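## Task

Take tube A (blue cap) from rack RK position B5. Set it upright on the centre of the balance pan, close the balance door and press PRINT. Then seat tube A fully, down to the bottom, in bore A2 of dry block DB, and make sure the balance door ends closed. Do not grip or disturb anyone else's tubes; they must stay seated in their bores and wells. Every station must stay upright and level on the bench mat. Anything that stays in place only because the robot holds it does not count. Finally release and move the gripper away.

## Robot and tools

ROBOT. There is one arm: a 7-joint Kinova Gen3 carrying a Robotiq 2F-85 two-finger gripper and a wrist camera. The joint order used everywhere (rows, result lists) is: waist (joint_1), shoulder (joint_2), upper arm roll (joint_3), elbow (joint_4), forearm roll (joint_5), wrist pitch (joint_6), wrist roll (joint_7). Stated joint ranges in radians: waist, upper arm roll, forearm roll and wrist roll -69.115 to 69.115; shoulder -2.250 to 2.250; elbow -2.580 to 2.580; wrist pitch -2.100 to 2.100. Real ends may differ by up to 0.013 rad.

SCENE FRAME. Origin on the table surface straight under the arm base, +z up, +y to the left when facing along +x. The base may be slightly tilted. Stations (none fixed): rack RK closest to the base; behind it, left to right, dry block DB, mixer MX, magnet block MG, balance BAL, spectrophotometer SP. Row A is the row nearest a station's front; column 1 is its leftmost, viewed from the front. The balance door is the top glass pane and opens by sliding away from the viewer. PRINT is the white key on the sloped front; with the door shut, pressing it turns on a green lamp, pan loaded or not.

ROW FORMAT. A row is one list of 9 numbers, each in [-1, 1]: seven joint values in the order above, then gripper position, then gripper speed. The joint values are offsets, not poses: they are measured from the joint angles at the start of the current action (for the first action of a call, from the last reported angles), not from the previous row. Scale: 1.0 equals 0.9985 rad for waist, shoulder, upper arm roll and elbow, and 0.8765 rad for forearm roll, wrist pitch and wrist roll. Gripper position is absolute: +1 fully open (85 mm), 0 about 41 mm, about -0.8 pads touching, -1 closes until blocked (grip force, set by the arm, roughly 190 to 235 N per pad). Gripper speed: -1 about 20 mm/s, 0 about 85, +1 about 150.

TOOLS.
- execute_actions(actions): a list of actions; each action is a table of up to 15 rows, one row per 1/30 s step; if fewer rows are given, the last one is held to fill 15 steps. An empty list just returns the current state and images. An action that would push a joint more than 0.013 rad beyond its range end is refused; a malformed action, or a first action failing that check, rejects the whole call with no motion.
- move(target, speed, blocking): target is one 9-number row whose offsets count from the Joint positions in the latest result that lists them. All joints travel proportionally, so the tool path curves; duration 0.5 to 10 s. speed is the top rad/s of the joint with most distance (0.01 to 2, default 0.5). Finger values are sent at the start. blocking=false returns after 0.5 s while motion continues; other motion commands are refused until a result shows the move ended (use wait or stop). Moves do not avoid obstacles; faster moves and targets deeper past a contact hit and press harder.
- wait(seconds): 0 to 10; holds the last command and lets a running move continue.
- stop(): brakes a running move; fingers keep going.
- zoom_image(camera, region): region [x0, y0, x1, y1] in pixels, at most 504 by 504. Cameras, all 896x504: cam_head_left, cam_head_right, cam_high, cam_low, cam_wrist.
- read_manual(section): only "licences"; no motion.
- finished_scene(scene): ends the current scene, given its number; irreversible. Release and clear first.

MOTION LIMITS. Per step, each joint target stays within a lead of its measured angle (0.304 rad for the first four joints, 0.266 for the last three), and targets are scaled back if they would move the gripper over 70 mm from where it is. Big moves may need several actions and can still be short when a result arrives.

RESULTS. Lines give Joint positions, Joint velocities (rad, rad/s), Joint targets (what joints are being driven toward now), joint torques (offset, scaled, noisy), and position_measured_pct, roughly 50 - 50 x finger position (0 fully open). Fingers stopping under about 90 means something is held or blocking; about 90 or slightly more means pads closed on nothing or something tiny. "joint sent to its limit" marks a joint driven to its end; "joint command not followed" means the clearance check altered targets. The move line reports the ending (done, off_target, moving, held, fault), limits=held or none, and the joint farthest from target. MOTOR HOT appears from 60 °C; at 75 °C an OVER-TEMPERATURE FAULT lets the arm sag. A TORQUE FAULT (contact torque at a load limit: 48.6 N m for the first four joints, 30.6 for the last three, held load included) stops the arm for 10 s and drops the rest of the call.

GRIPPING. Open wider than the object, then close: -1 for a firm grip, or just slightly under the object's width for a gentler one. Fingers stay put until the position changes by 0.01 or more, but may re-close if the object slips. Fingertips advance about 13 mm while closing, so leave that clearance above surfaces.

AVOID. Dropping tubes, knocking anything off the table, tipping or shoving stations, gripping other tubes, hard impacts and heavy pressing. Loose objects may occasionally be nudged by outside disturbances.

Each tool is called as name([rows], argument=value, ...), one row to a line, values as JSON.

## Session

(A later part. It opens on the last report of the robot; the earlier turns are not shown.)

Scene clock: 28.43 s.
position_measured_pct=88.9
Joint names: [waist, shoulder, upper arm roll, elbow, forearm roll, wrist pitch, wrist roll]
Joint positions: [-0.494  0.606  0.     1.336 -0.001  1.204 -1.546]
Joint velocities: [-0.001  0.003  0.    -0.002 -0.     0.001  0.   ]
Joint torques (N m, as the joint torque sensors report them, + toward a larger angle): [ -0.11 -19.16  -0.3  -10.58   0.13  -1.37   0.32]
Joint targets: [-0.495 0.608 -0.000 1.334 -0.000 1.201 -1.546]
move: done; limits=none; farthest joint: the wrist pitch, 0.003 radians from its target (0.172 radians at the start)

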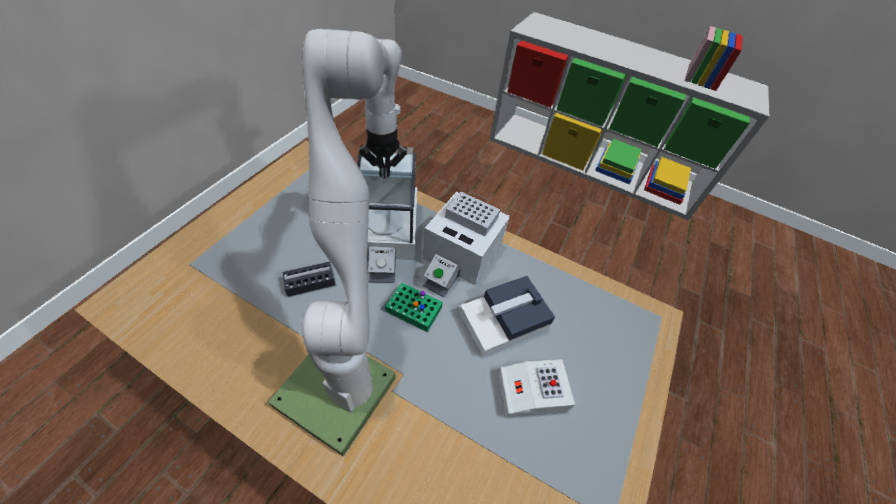

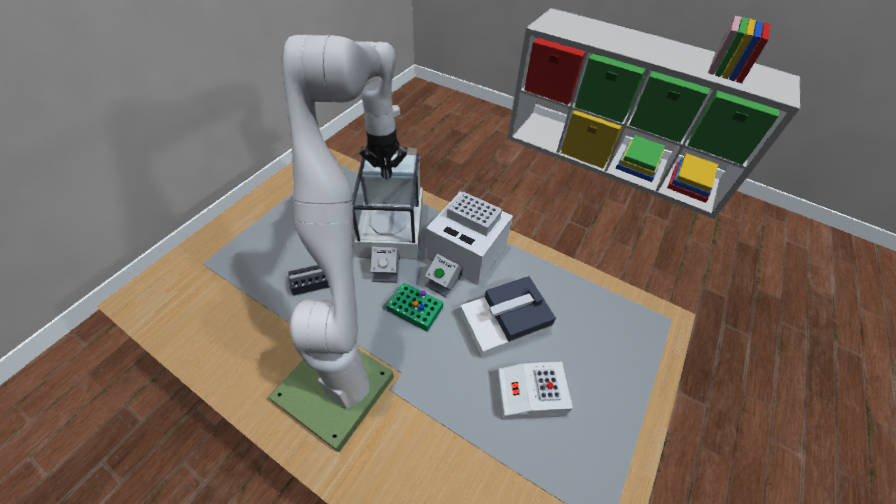

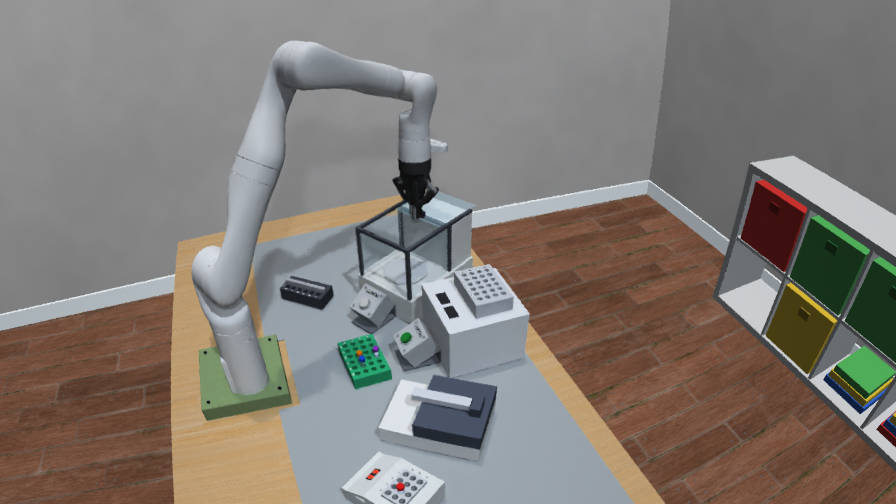

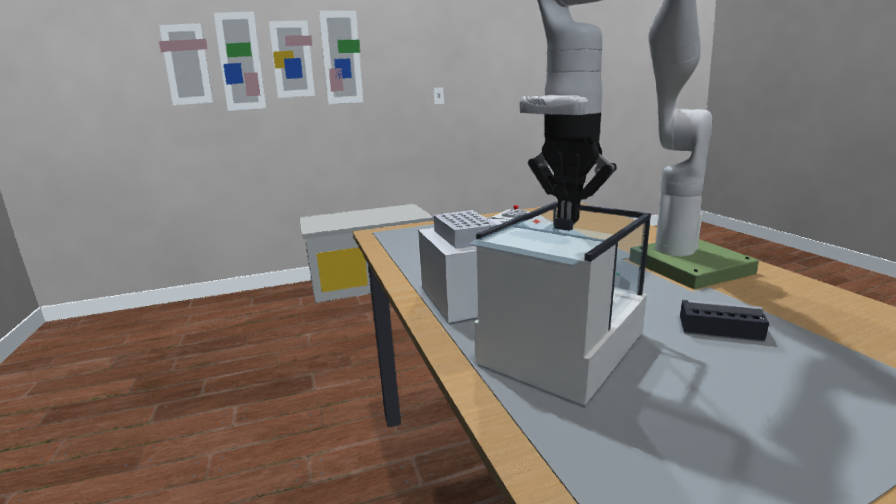

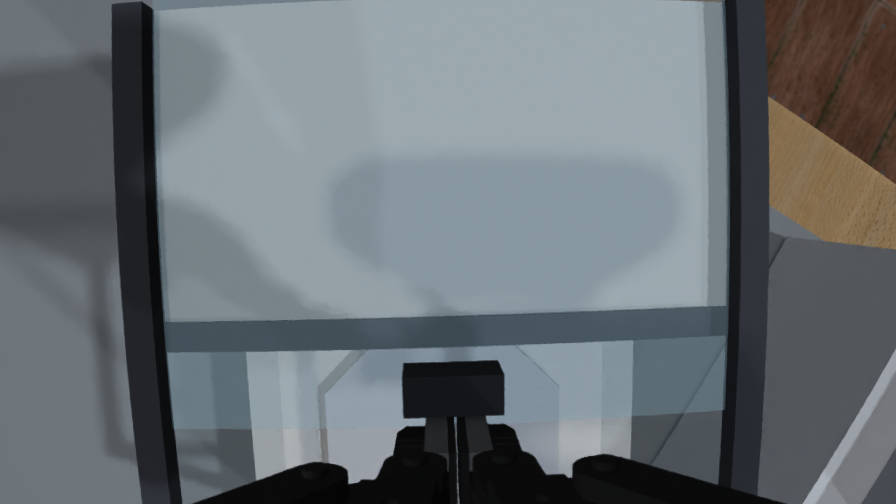

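move(target=[0.5141,-0.6228,0,0.7692,0.001,-0.1717,0.97,-0.78,0], speed=0.75)

Scene clock: 31.17 s.
position_measured_pct=88.9
Joint names: [waist, shoulder, upper arm roll, elbow, forearm roll, wrist pitch, wrist roll]
Joint positions: [ 0.019 -0.015  0.     2.104  0.     1.053 -0.695]
Joint velocities: [ 0.002 -0.002  0.    -0.001  0.    -0.001  0.   ]
Joint torques (N m, as the joint torque sensors report them, + toward a larger angle): [-0.36 -7.39 -0.57 -8.39  0.28  0.29  0.36]
Joint targets: [0.019 -0.015 0.000 2.104 0.000 1.053 -0.695]
move: done; limits=none; farthest joint: the waist, 0.001 radians from its target (0.514 radians at the start)

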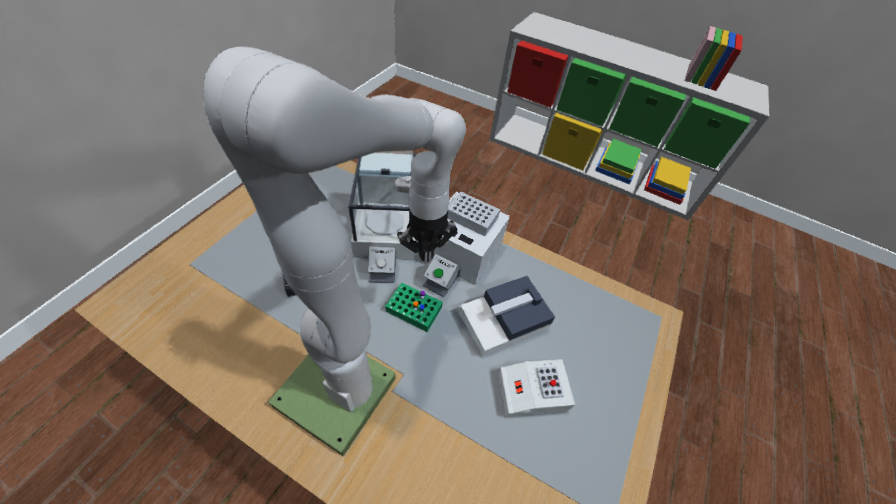

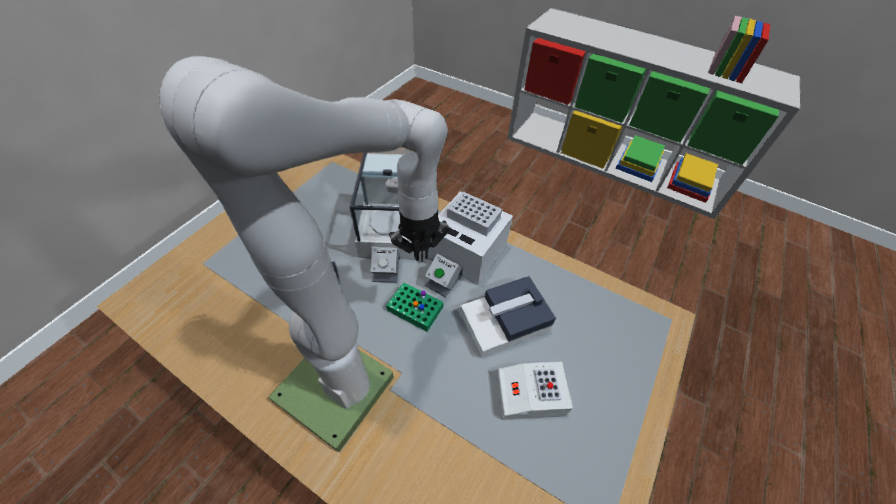

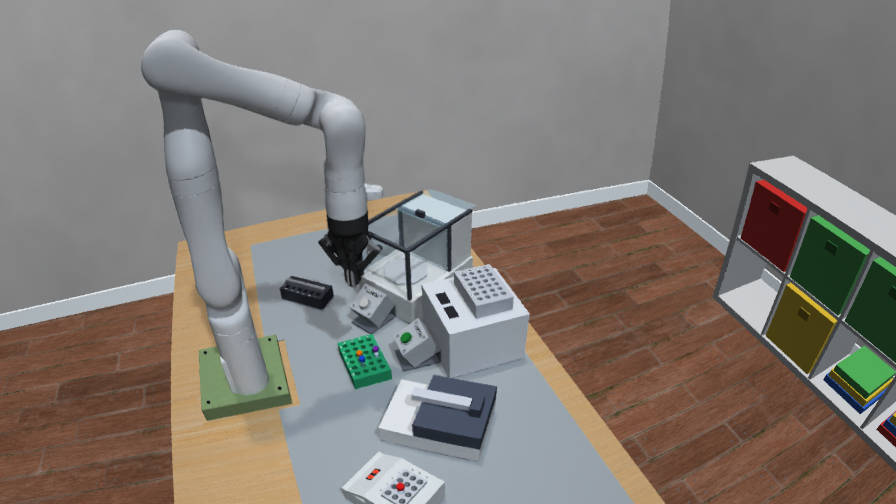

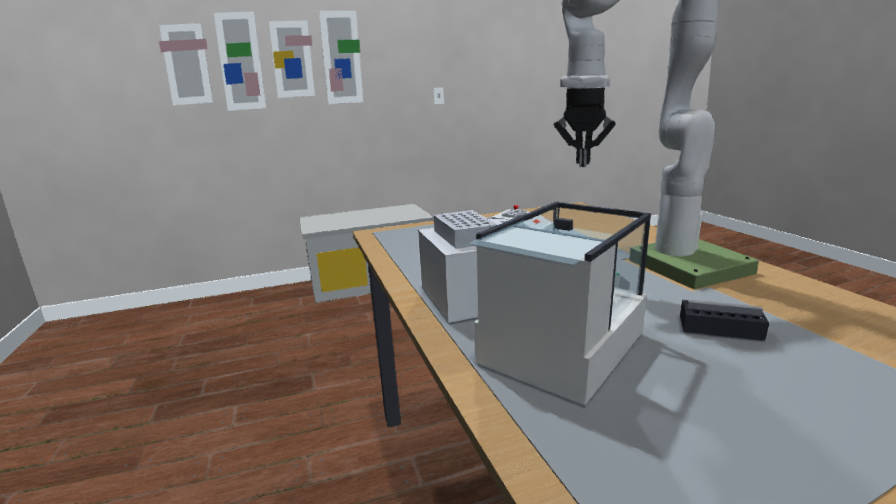

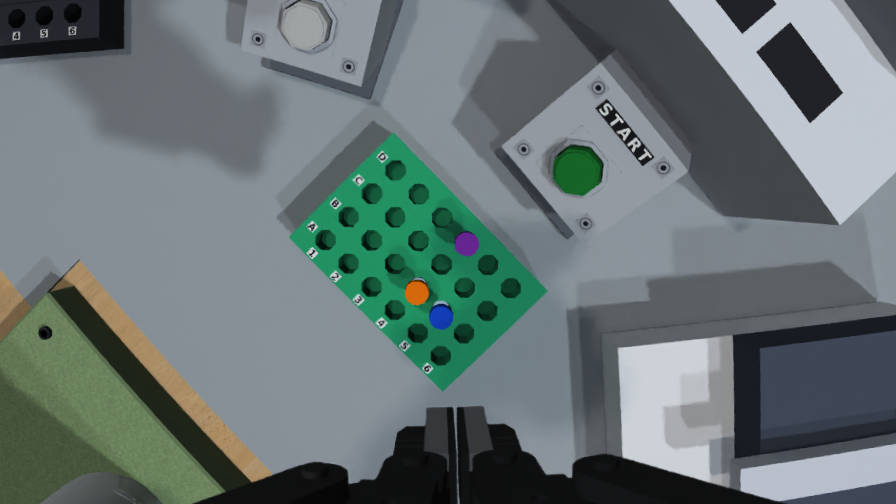

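move(target=[-0.0129,0.3695,0,0.2833,0,-0.7441,0.8351,-0.42,0], speed=0.75)

Scene clock: 33.70 s.
position_measured_pct=71.0
Joint names: [waist, shoulder, upper arm roll, elbow, forearm roll, wrist pitch, wrist roll]
Joint positions: [0.006 0.353 0.    2.387 0.    0.401 0.037]
Joint velocities: [-0.     0.003  0.     0.    -0.001  0.001  0.   ]
Joint torques (N m, as the joint torque sensors report them, + toward a larger angle): [  0.19 -10.48  -0.48  -4.86   0.24   0.38   0.58]
Joint targets: [0.006 0.354 0.000 2.387 0.000 0.401 0.037]
move: done; limits=none; farthest joint: the waist, 0.000 radians from its target (0.013 radians at the start)

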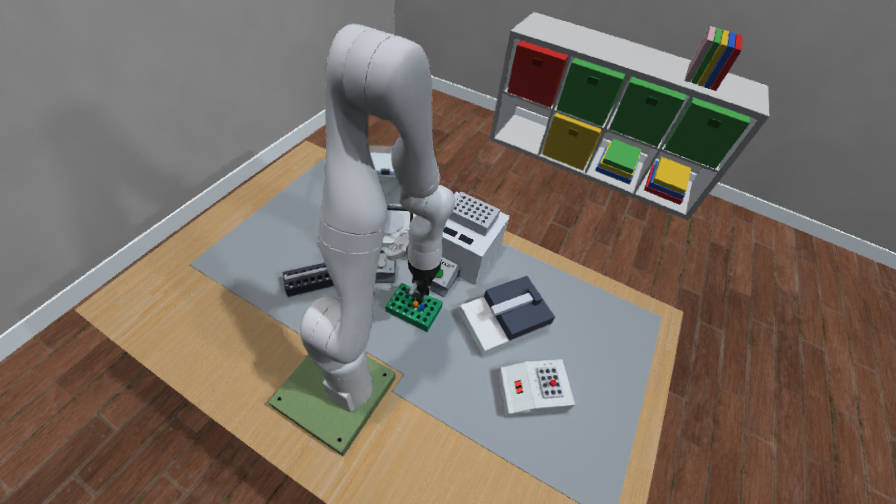

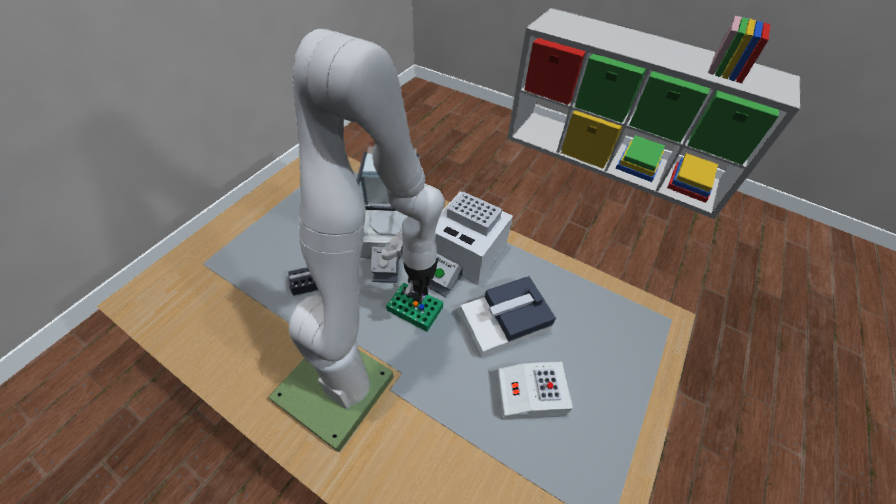

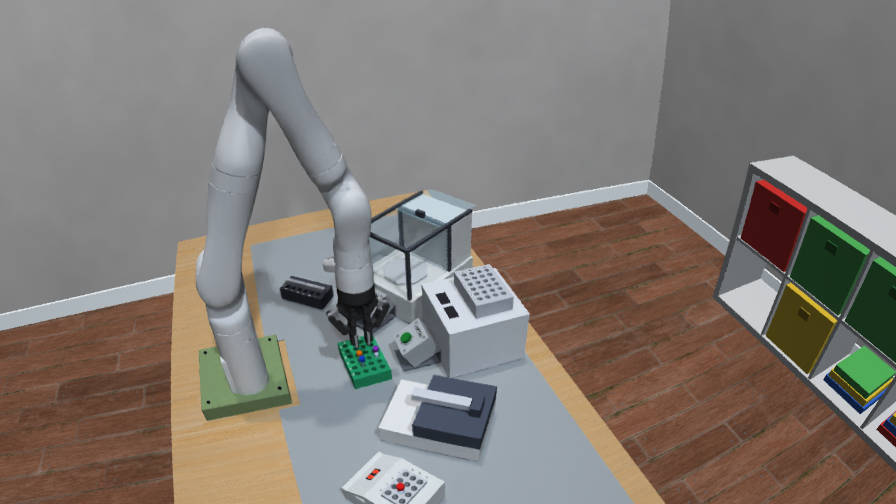

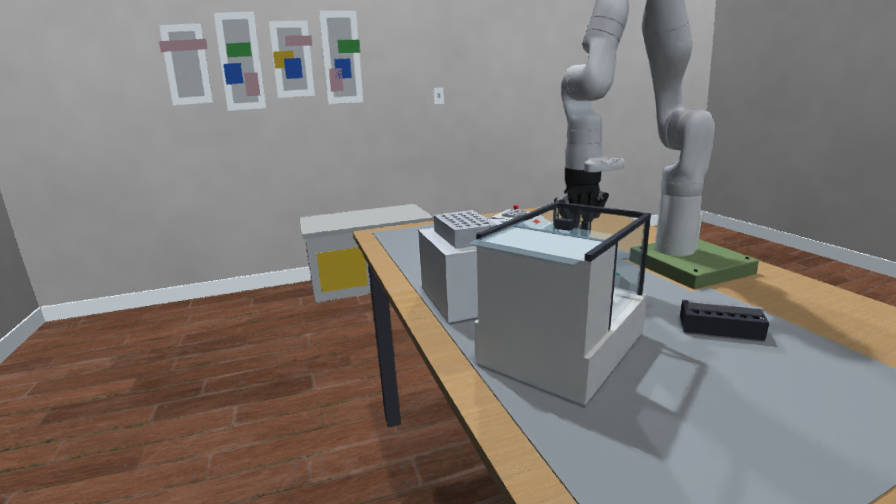

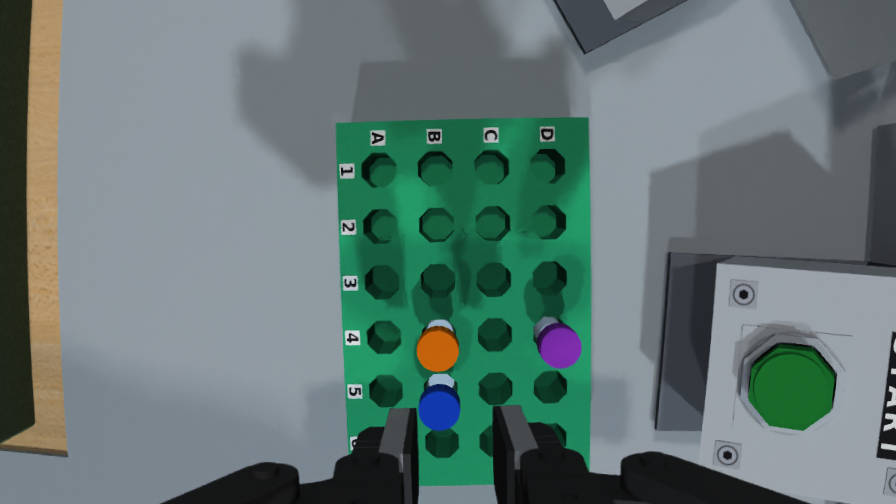

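zoom_image(camera="cam_wrist", region=[340, 290, 600, 504])

Region (340, 290, 600, 504) of cam_wrist's 896x504 image, scaled by 1.938; it fills the top 415 rows of this view, and the rest is white.

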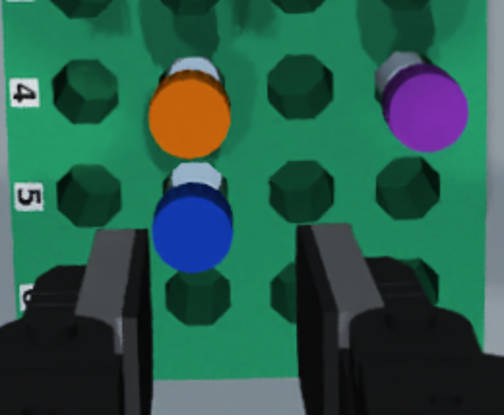

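move(target=[0.0059,0.1607,0,0.0585,0,-0.2496,0.007,-0.36,0], speed=0.22)

Scene clock: 37.90 s.
position_measured_pct=67.9
Joint names: [waist, shoulder, upper arm roll, elbow, forearm roll, wrist pitch, wrist roll]
Joint positions: [0.012 0.514 0.    2.445 0.    0.182 0.043]
Joint velocities: [ 0.     0.003 -0.    -0.    -0.    -0.     0.   ]
Joint torques (N m, as the joint torque sensors report them, + toward a larger angle): [ -0.21 -11.42  -0.13  -2.33   0.14   0.16   0.62]
Joint targets: [0.012 0.514 0.000 2.445 0.000 0.182 0.043]
move: done; limits=none; farthest joint: the waist, 0.000 radians from its target (0.006 radians at the start)

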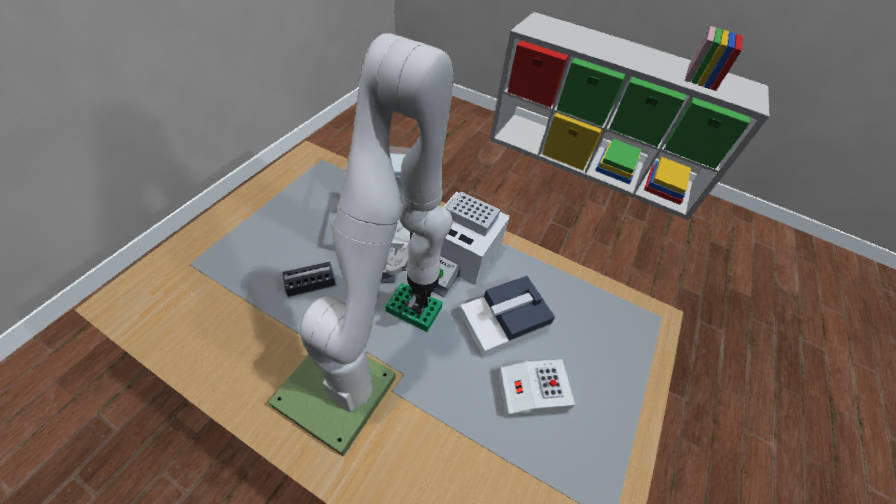

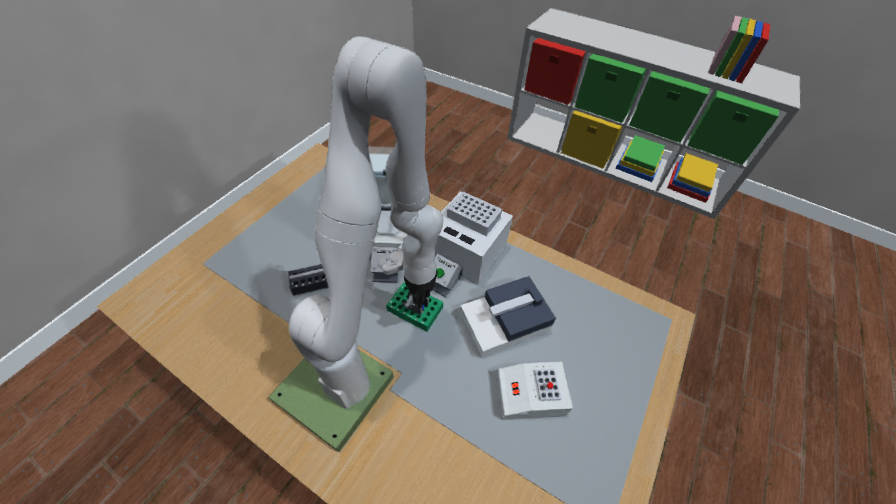

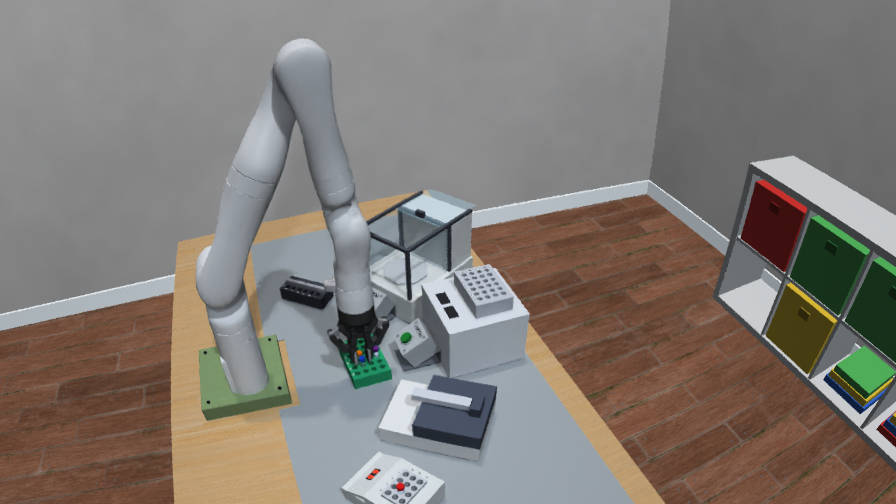

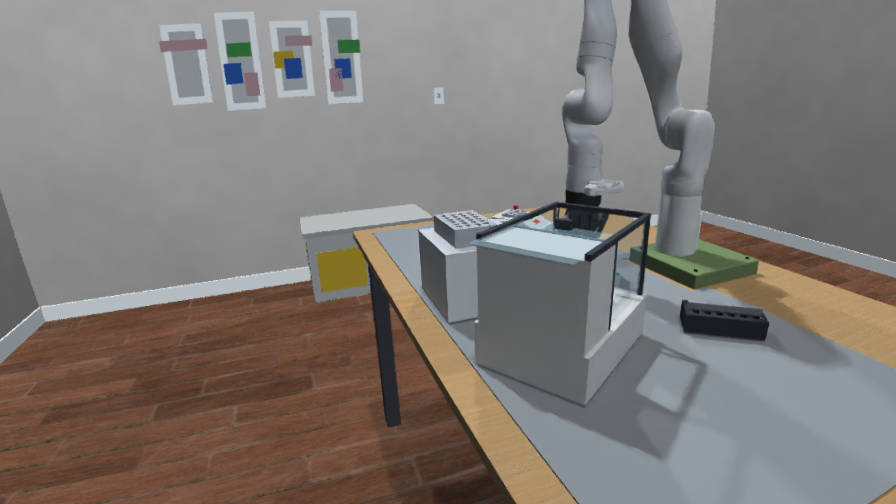

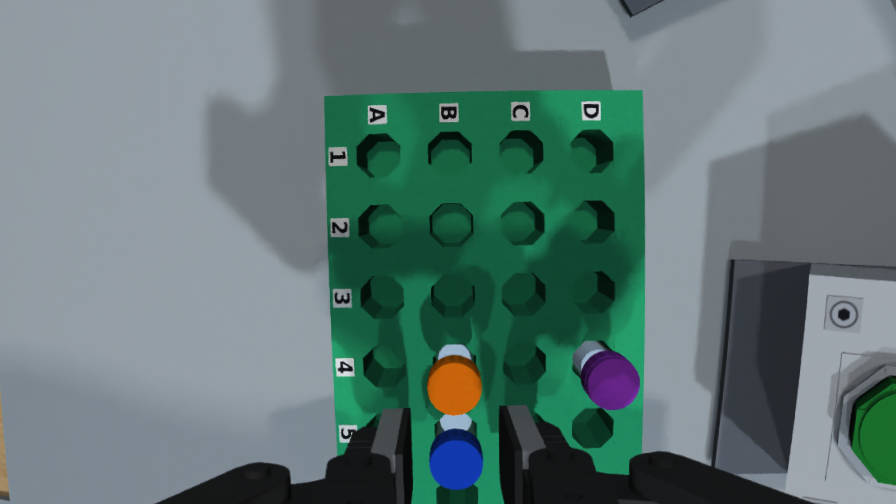

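zoom_image(camera="cam_wrist", region=[370, 340, 550, 504])

Region (370, 340, 550, 504) of cam_wrist's 896x504 image, scaled by 2.800; it fills the top 459 rows of this view, and the rest is white.

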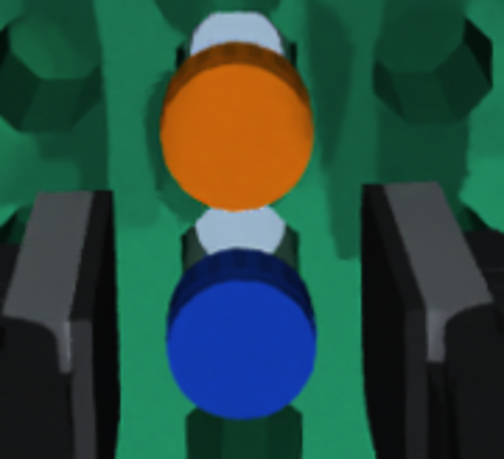

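execute_actions([
  [[0,0,0,0.0005,0,0,0,-0.64,-0.5]],
])

Scene clock: 39.07 s.
position_measured_pct=80.2
Joint names: [waist, shoulder, upper arm roll, elbow, forearm roll, wrist pitch, wrist roll]
Joint positions: [0.012 0.513 0.    2.446 0.    0.183 0.043]
Joint velocities: [-0.    -0.001 -0.    -0.001  0.001 -0.    -0.   ]
Joint torques (N m, as the joint torque sensors report them, + toward a larger angle): [ -0.26 -11.6   -0.85  -2.3    0.43   0.29   0.58]
Joint targets: [0.012 0.514 0.000 2.446 0.000 0.182 0.043]

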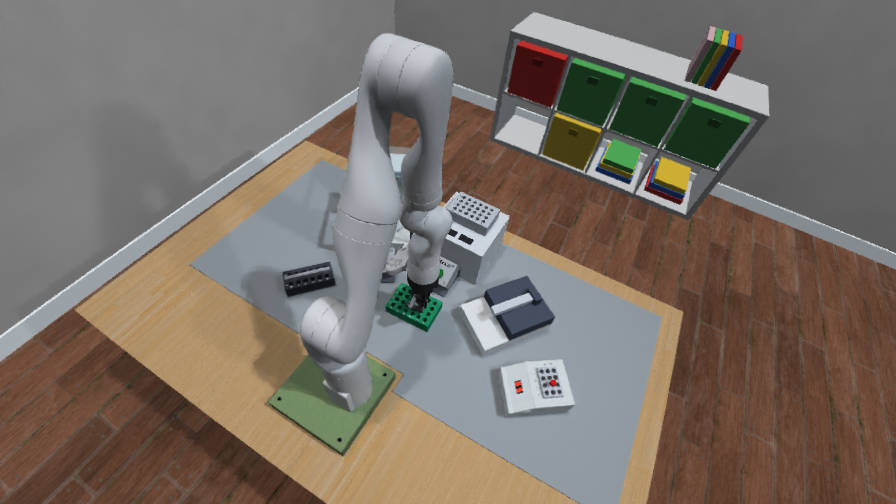

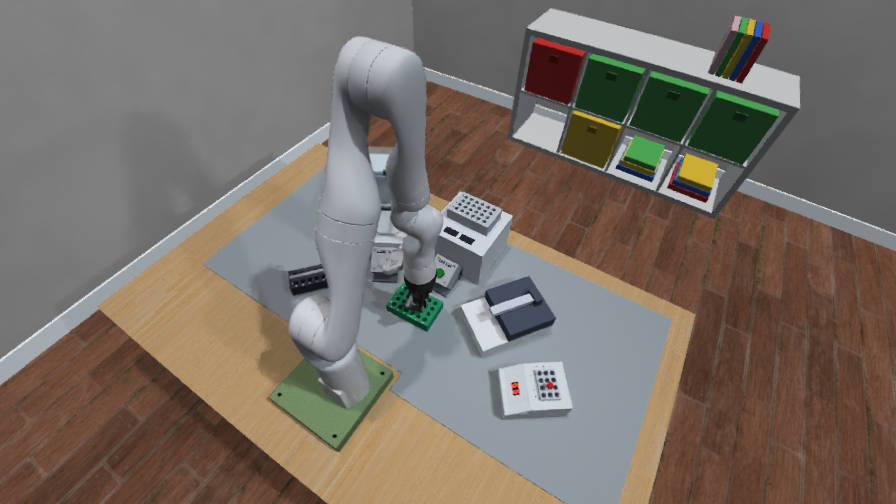

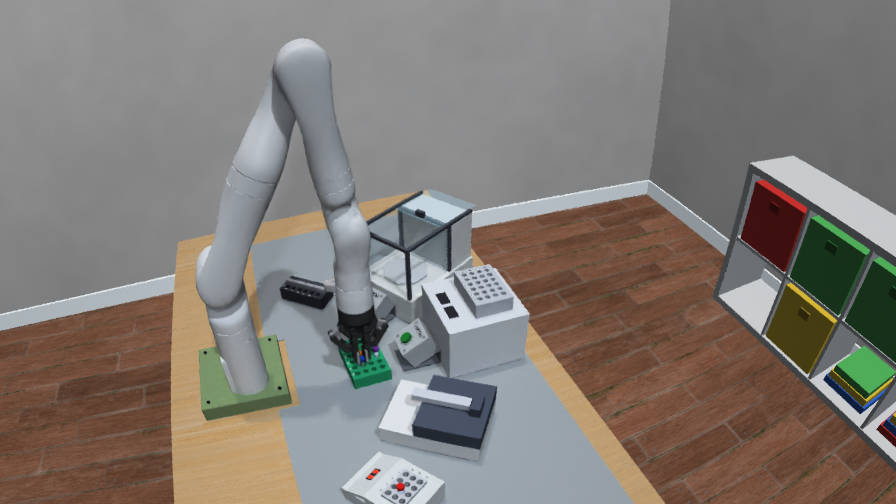

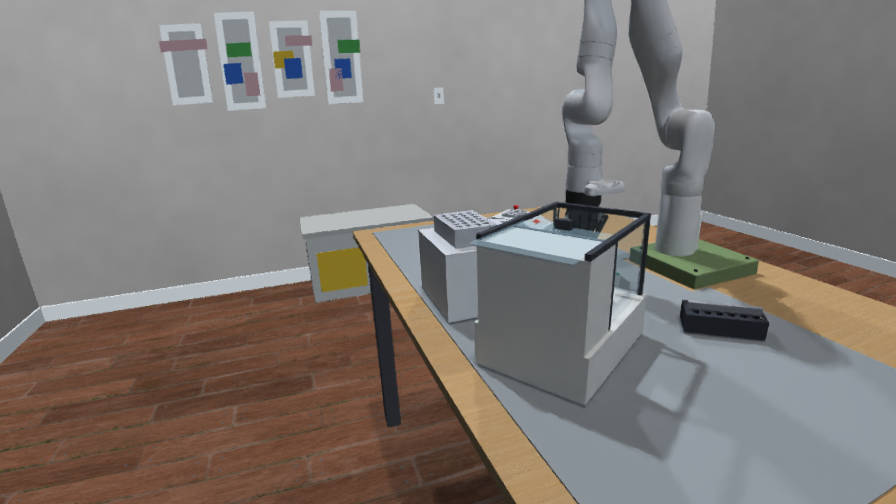

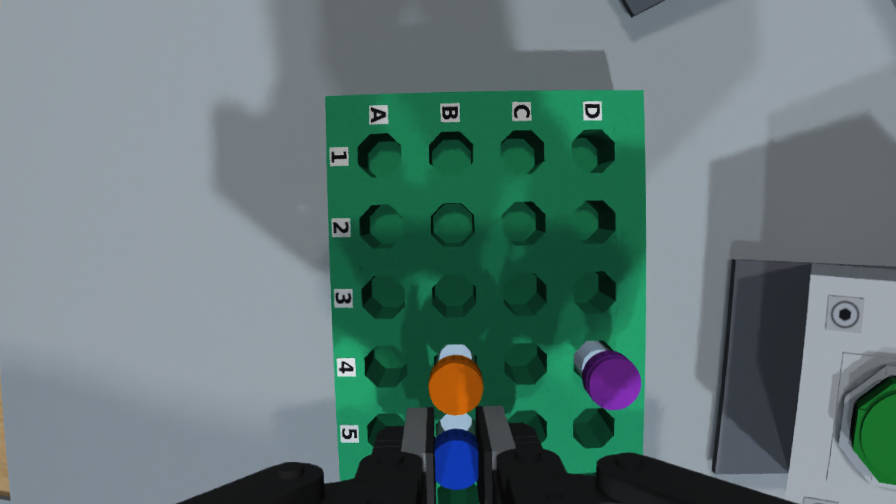

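move(target=[0,-0.1162,0,-0.028,0,0.1641,0,-0.64,-0.5], speed=0.16)

Scene clock: 40.57 s.
position_measured_pct=80.2
Joint names: [waist, shoulder, upper arm roll, elbow, forearm roll, wrist pitch, wrist roll]
Joint positions: [0.012 0.398 0.    2.418 0.    0.326 0.043]
Joint velocities: [ 0.001 -0.006 -0.    -0.001  0.001  0.001  0.   ]
Joint torques (N m, as the joint torque sensors report them, + toward a larger angle): [ -0.21 -11.47  -0.25  -3.55   0.13   0.     0.56]
Joint targets: [0.012 0.397 0.000 2.418 0.000 0.326 0.043]
move: done; limits=none; farthest joint: the shoulder, 0.001 radians from its target (0.116 radians at the start)

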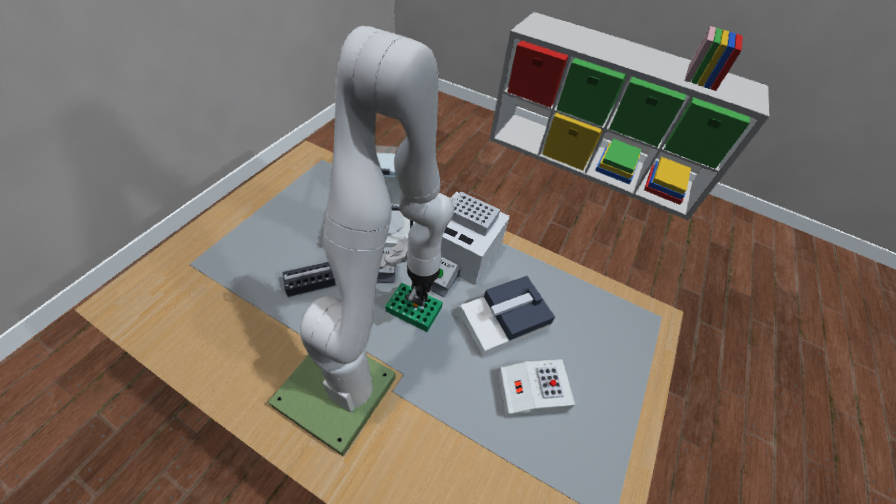

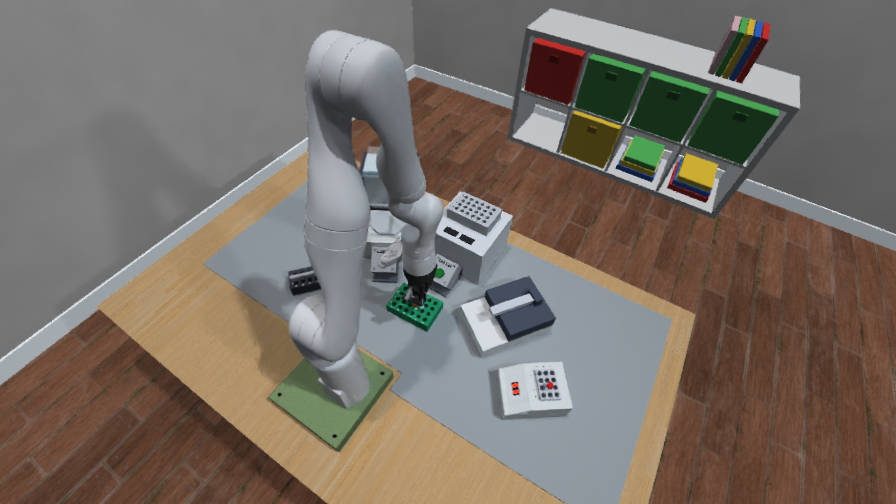

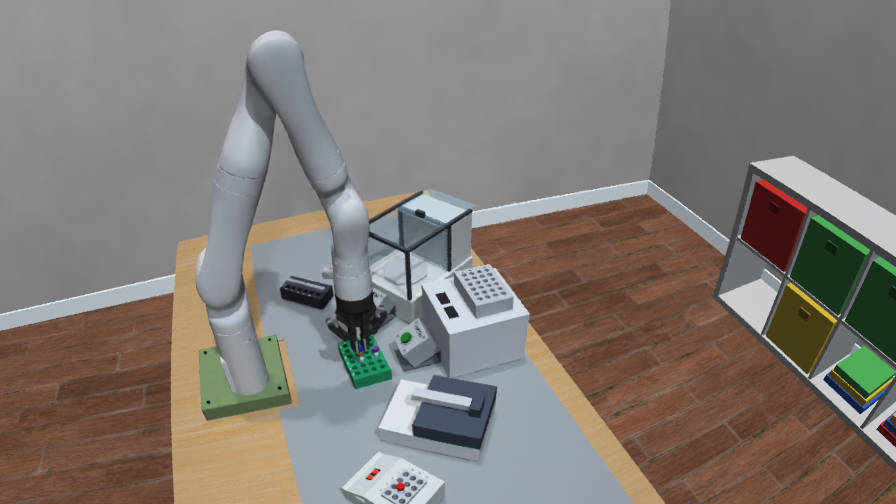

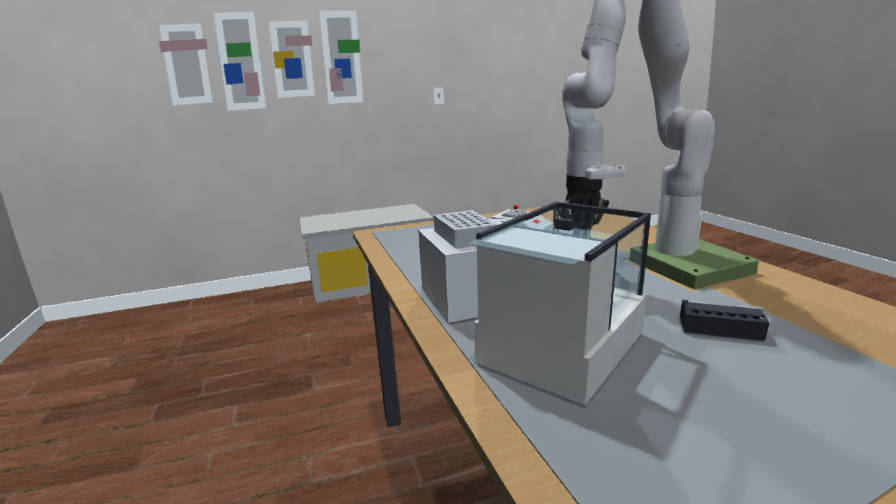

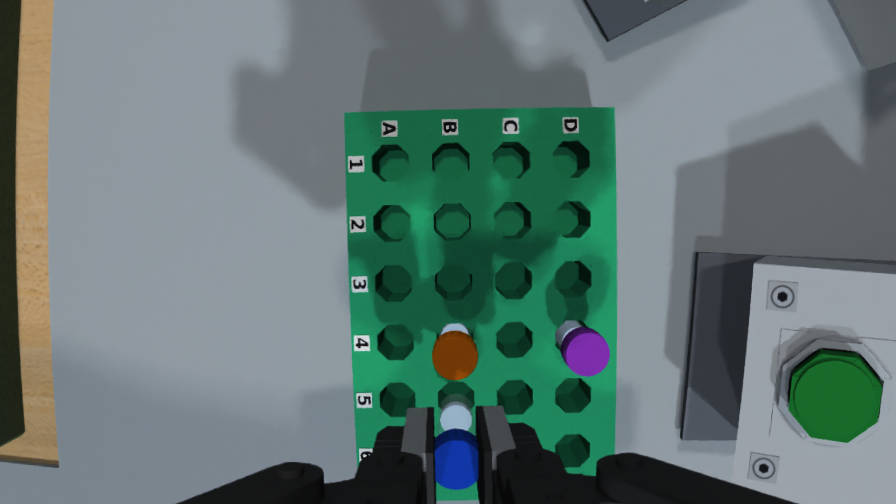

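move(target=[-0.1122,-0.3708,0,-0.4656,0,0.9522,-0.9013,-0.64,-0.5], speed=0.75)

Scene clock: 43.07 s.
position_measured_pct=80.2
Joint names: [waist, shoulder, upper arm roll, elbow, forearm roll, wrist pitch, wrist roll]
Joint positions: [-0.1    0.028  0.     1.953  0.     1.161 -0.747]
Joint velocities: [-0.003 -0.001  0.     0.001  0.     0.    -0.   ]
Joint torques (N m, as the joint torque sensors report them, + toward a larger angle): [ 0.05 -8.92 -0.4  -9.35  0.18  0.38  0.61]
Joint targets: [-0.100 0.028 0.000 1.953 0.000 1.161 -0.747]
move: done; limits=none; farthest joint: the waist, 0.000 radians from its target (0.112 radians at the start)

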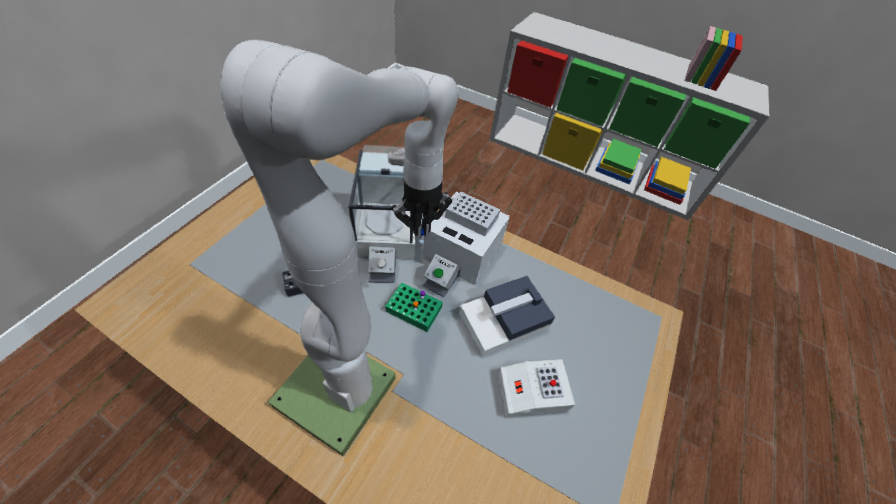

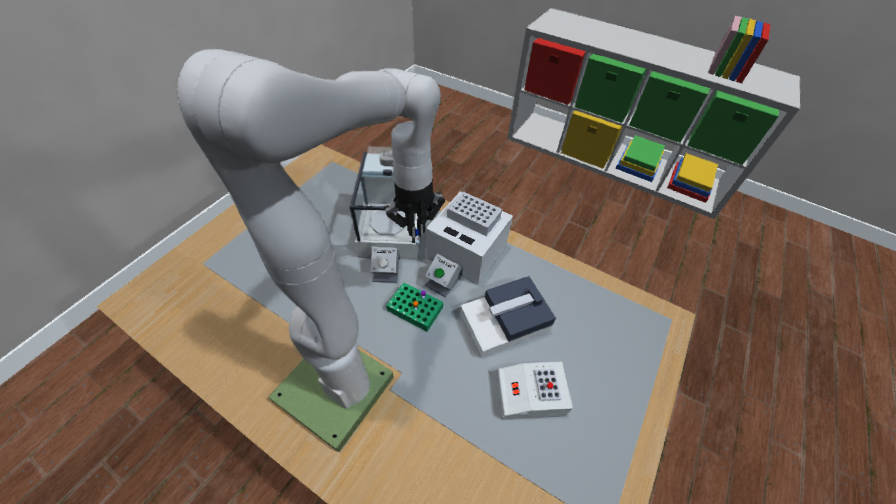

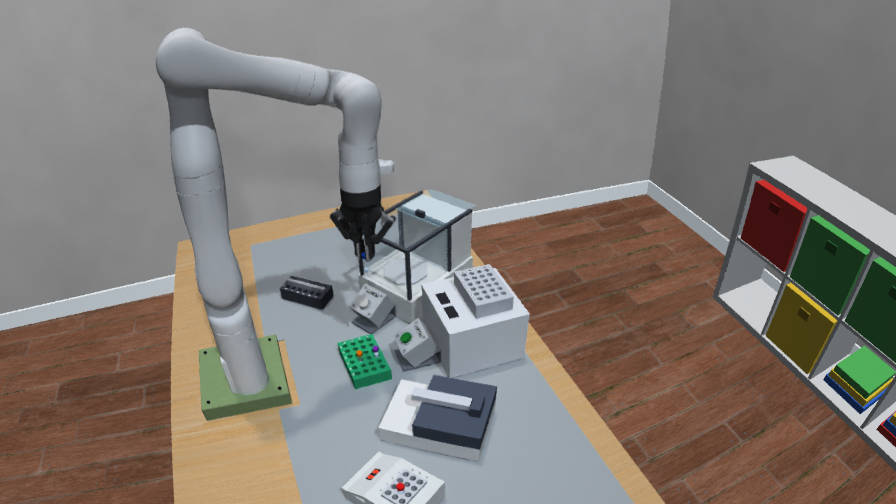

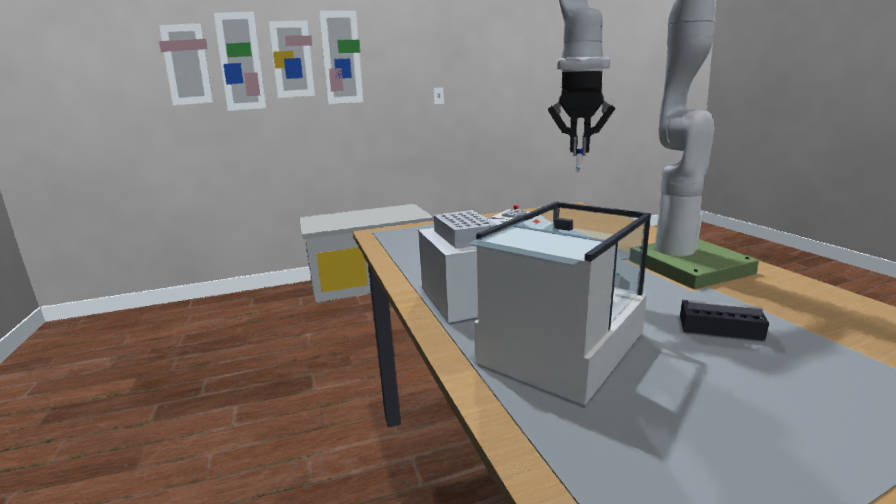

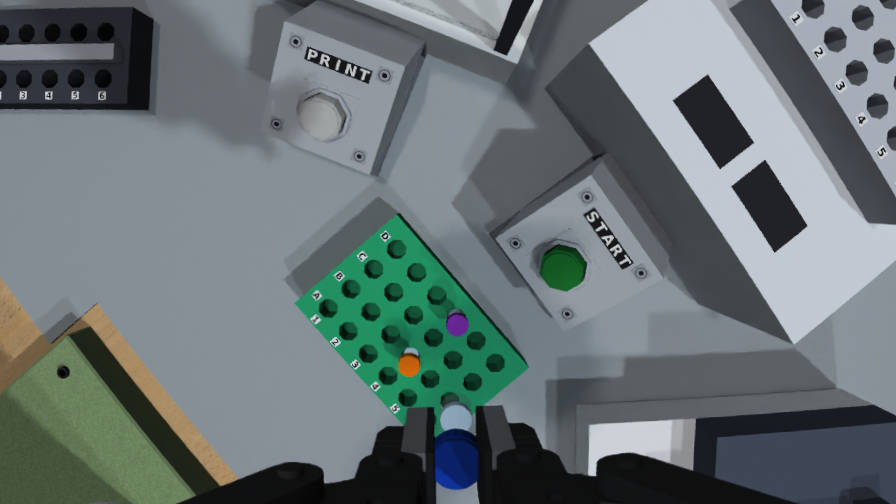

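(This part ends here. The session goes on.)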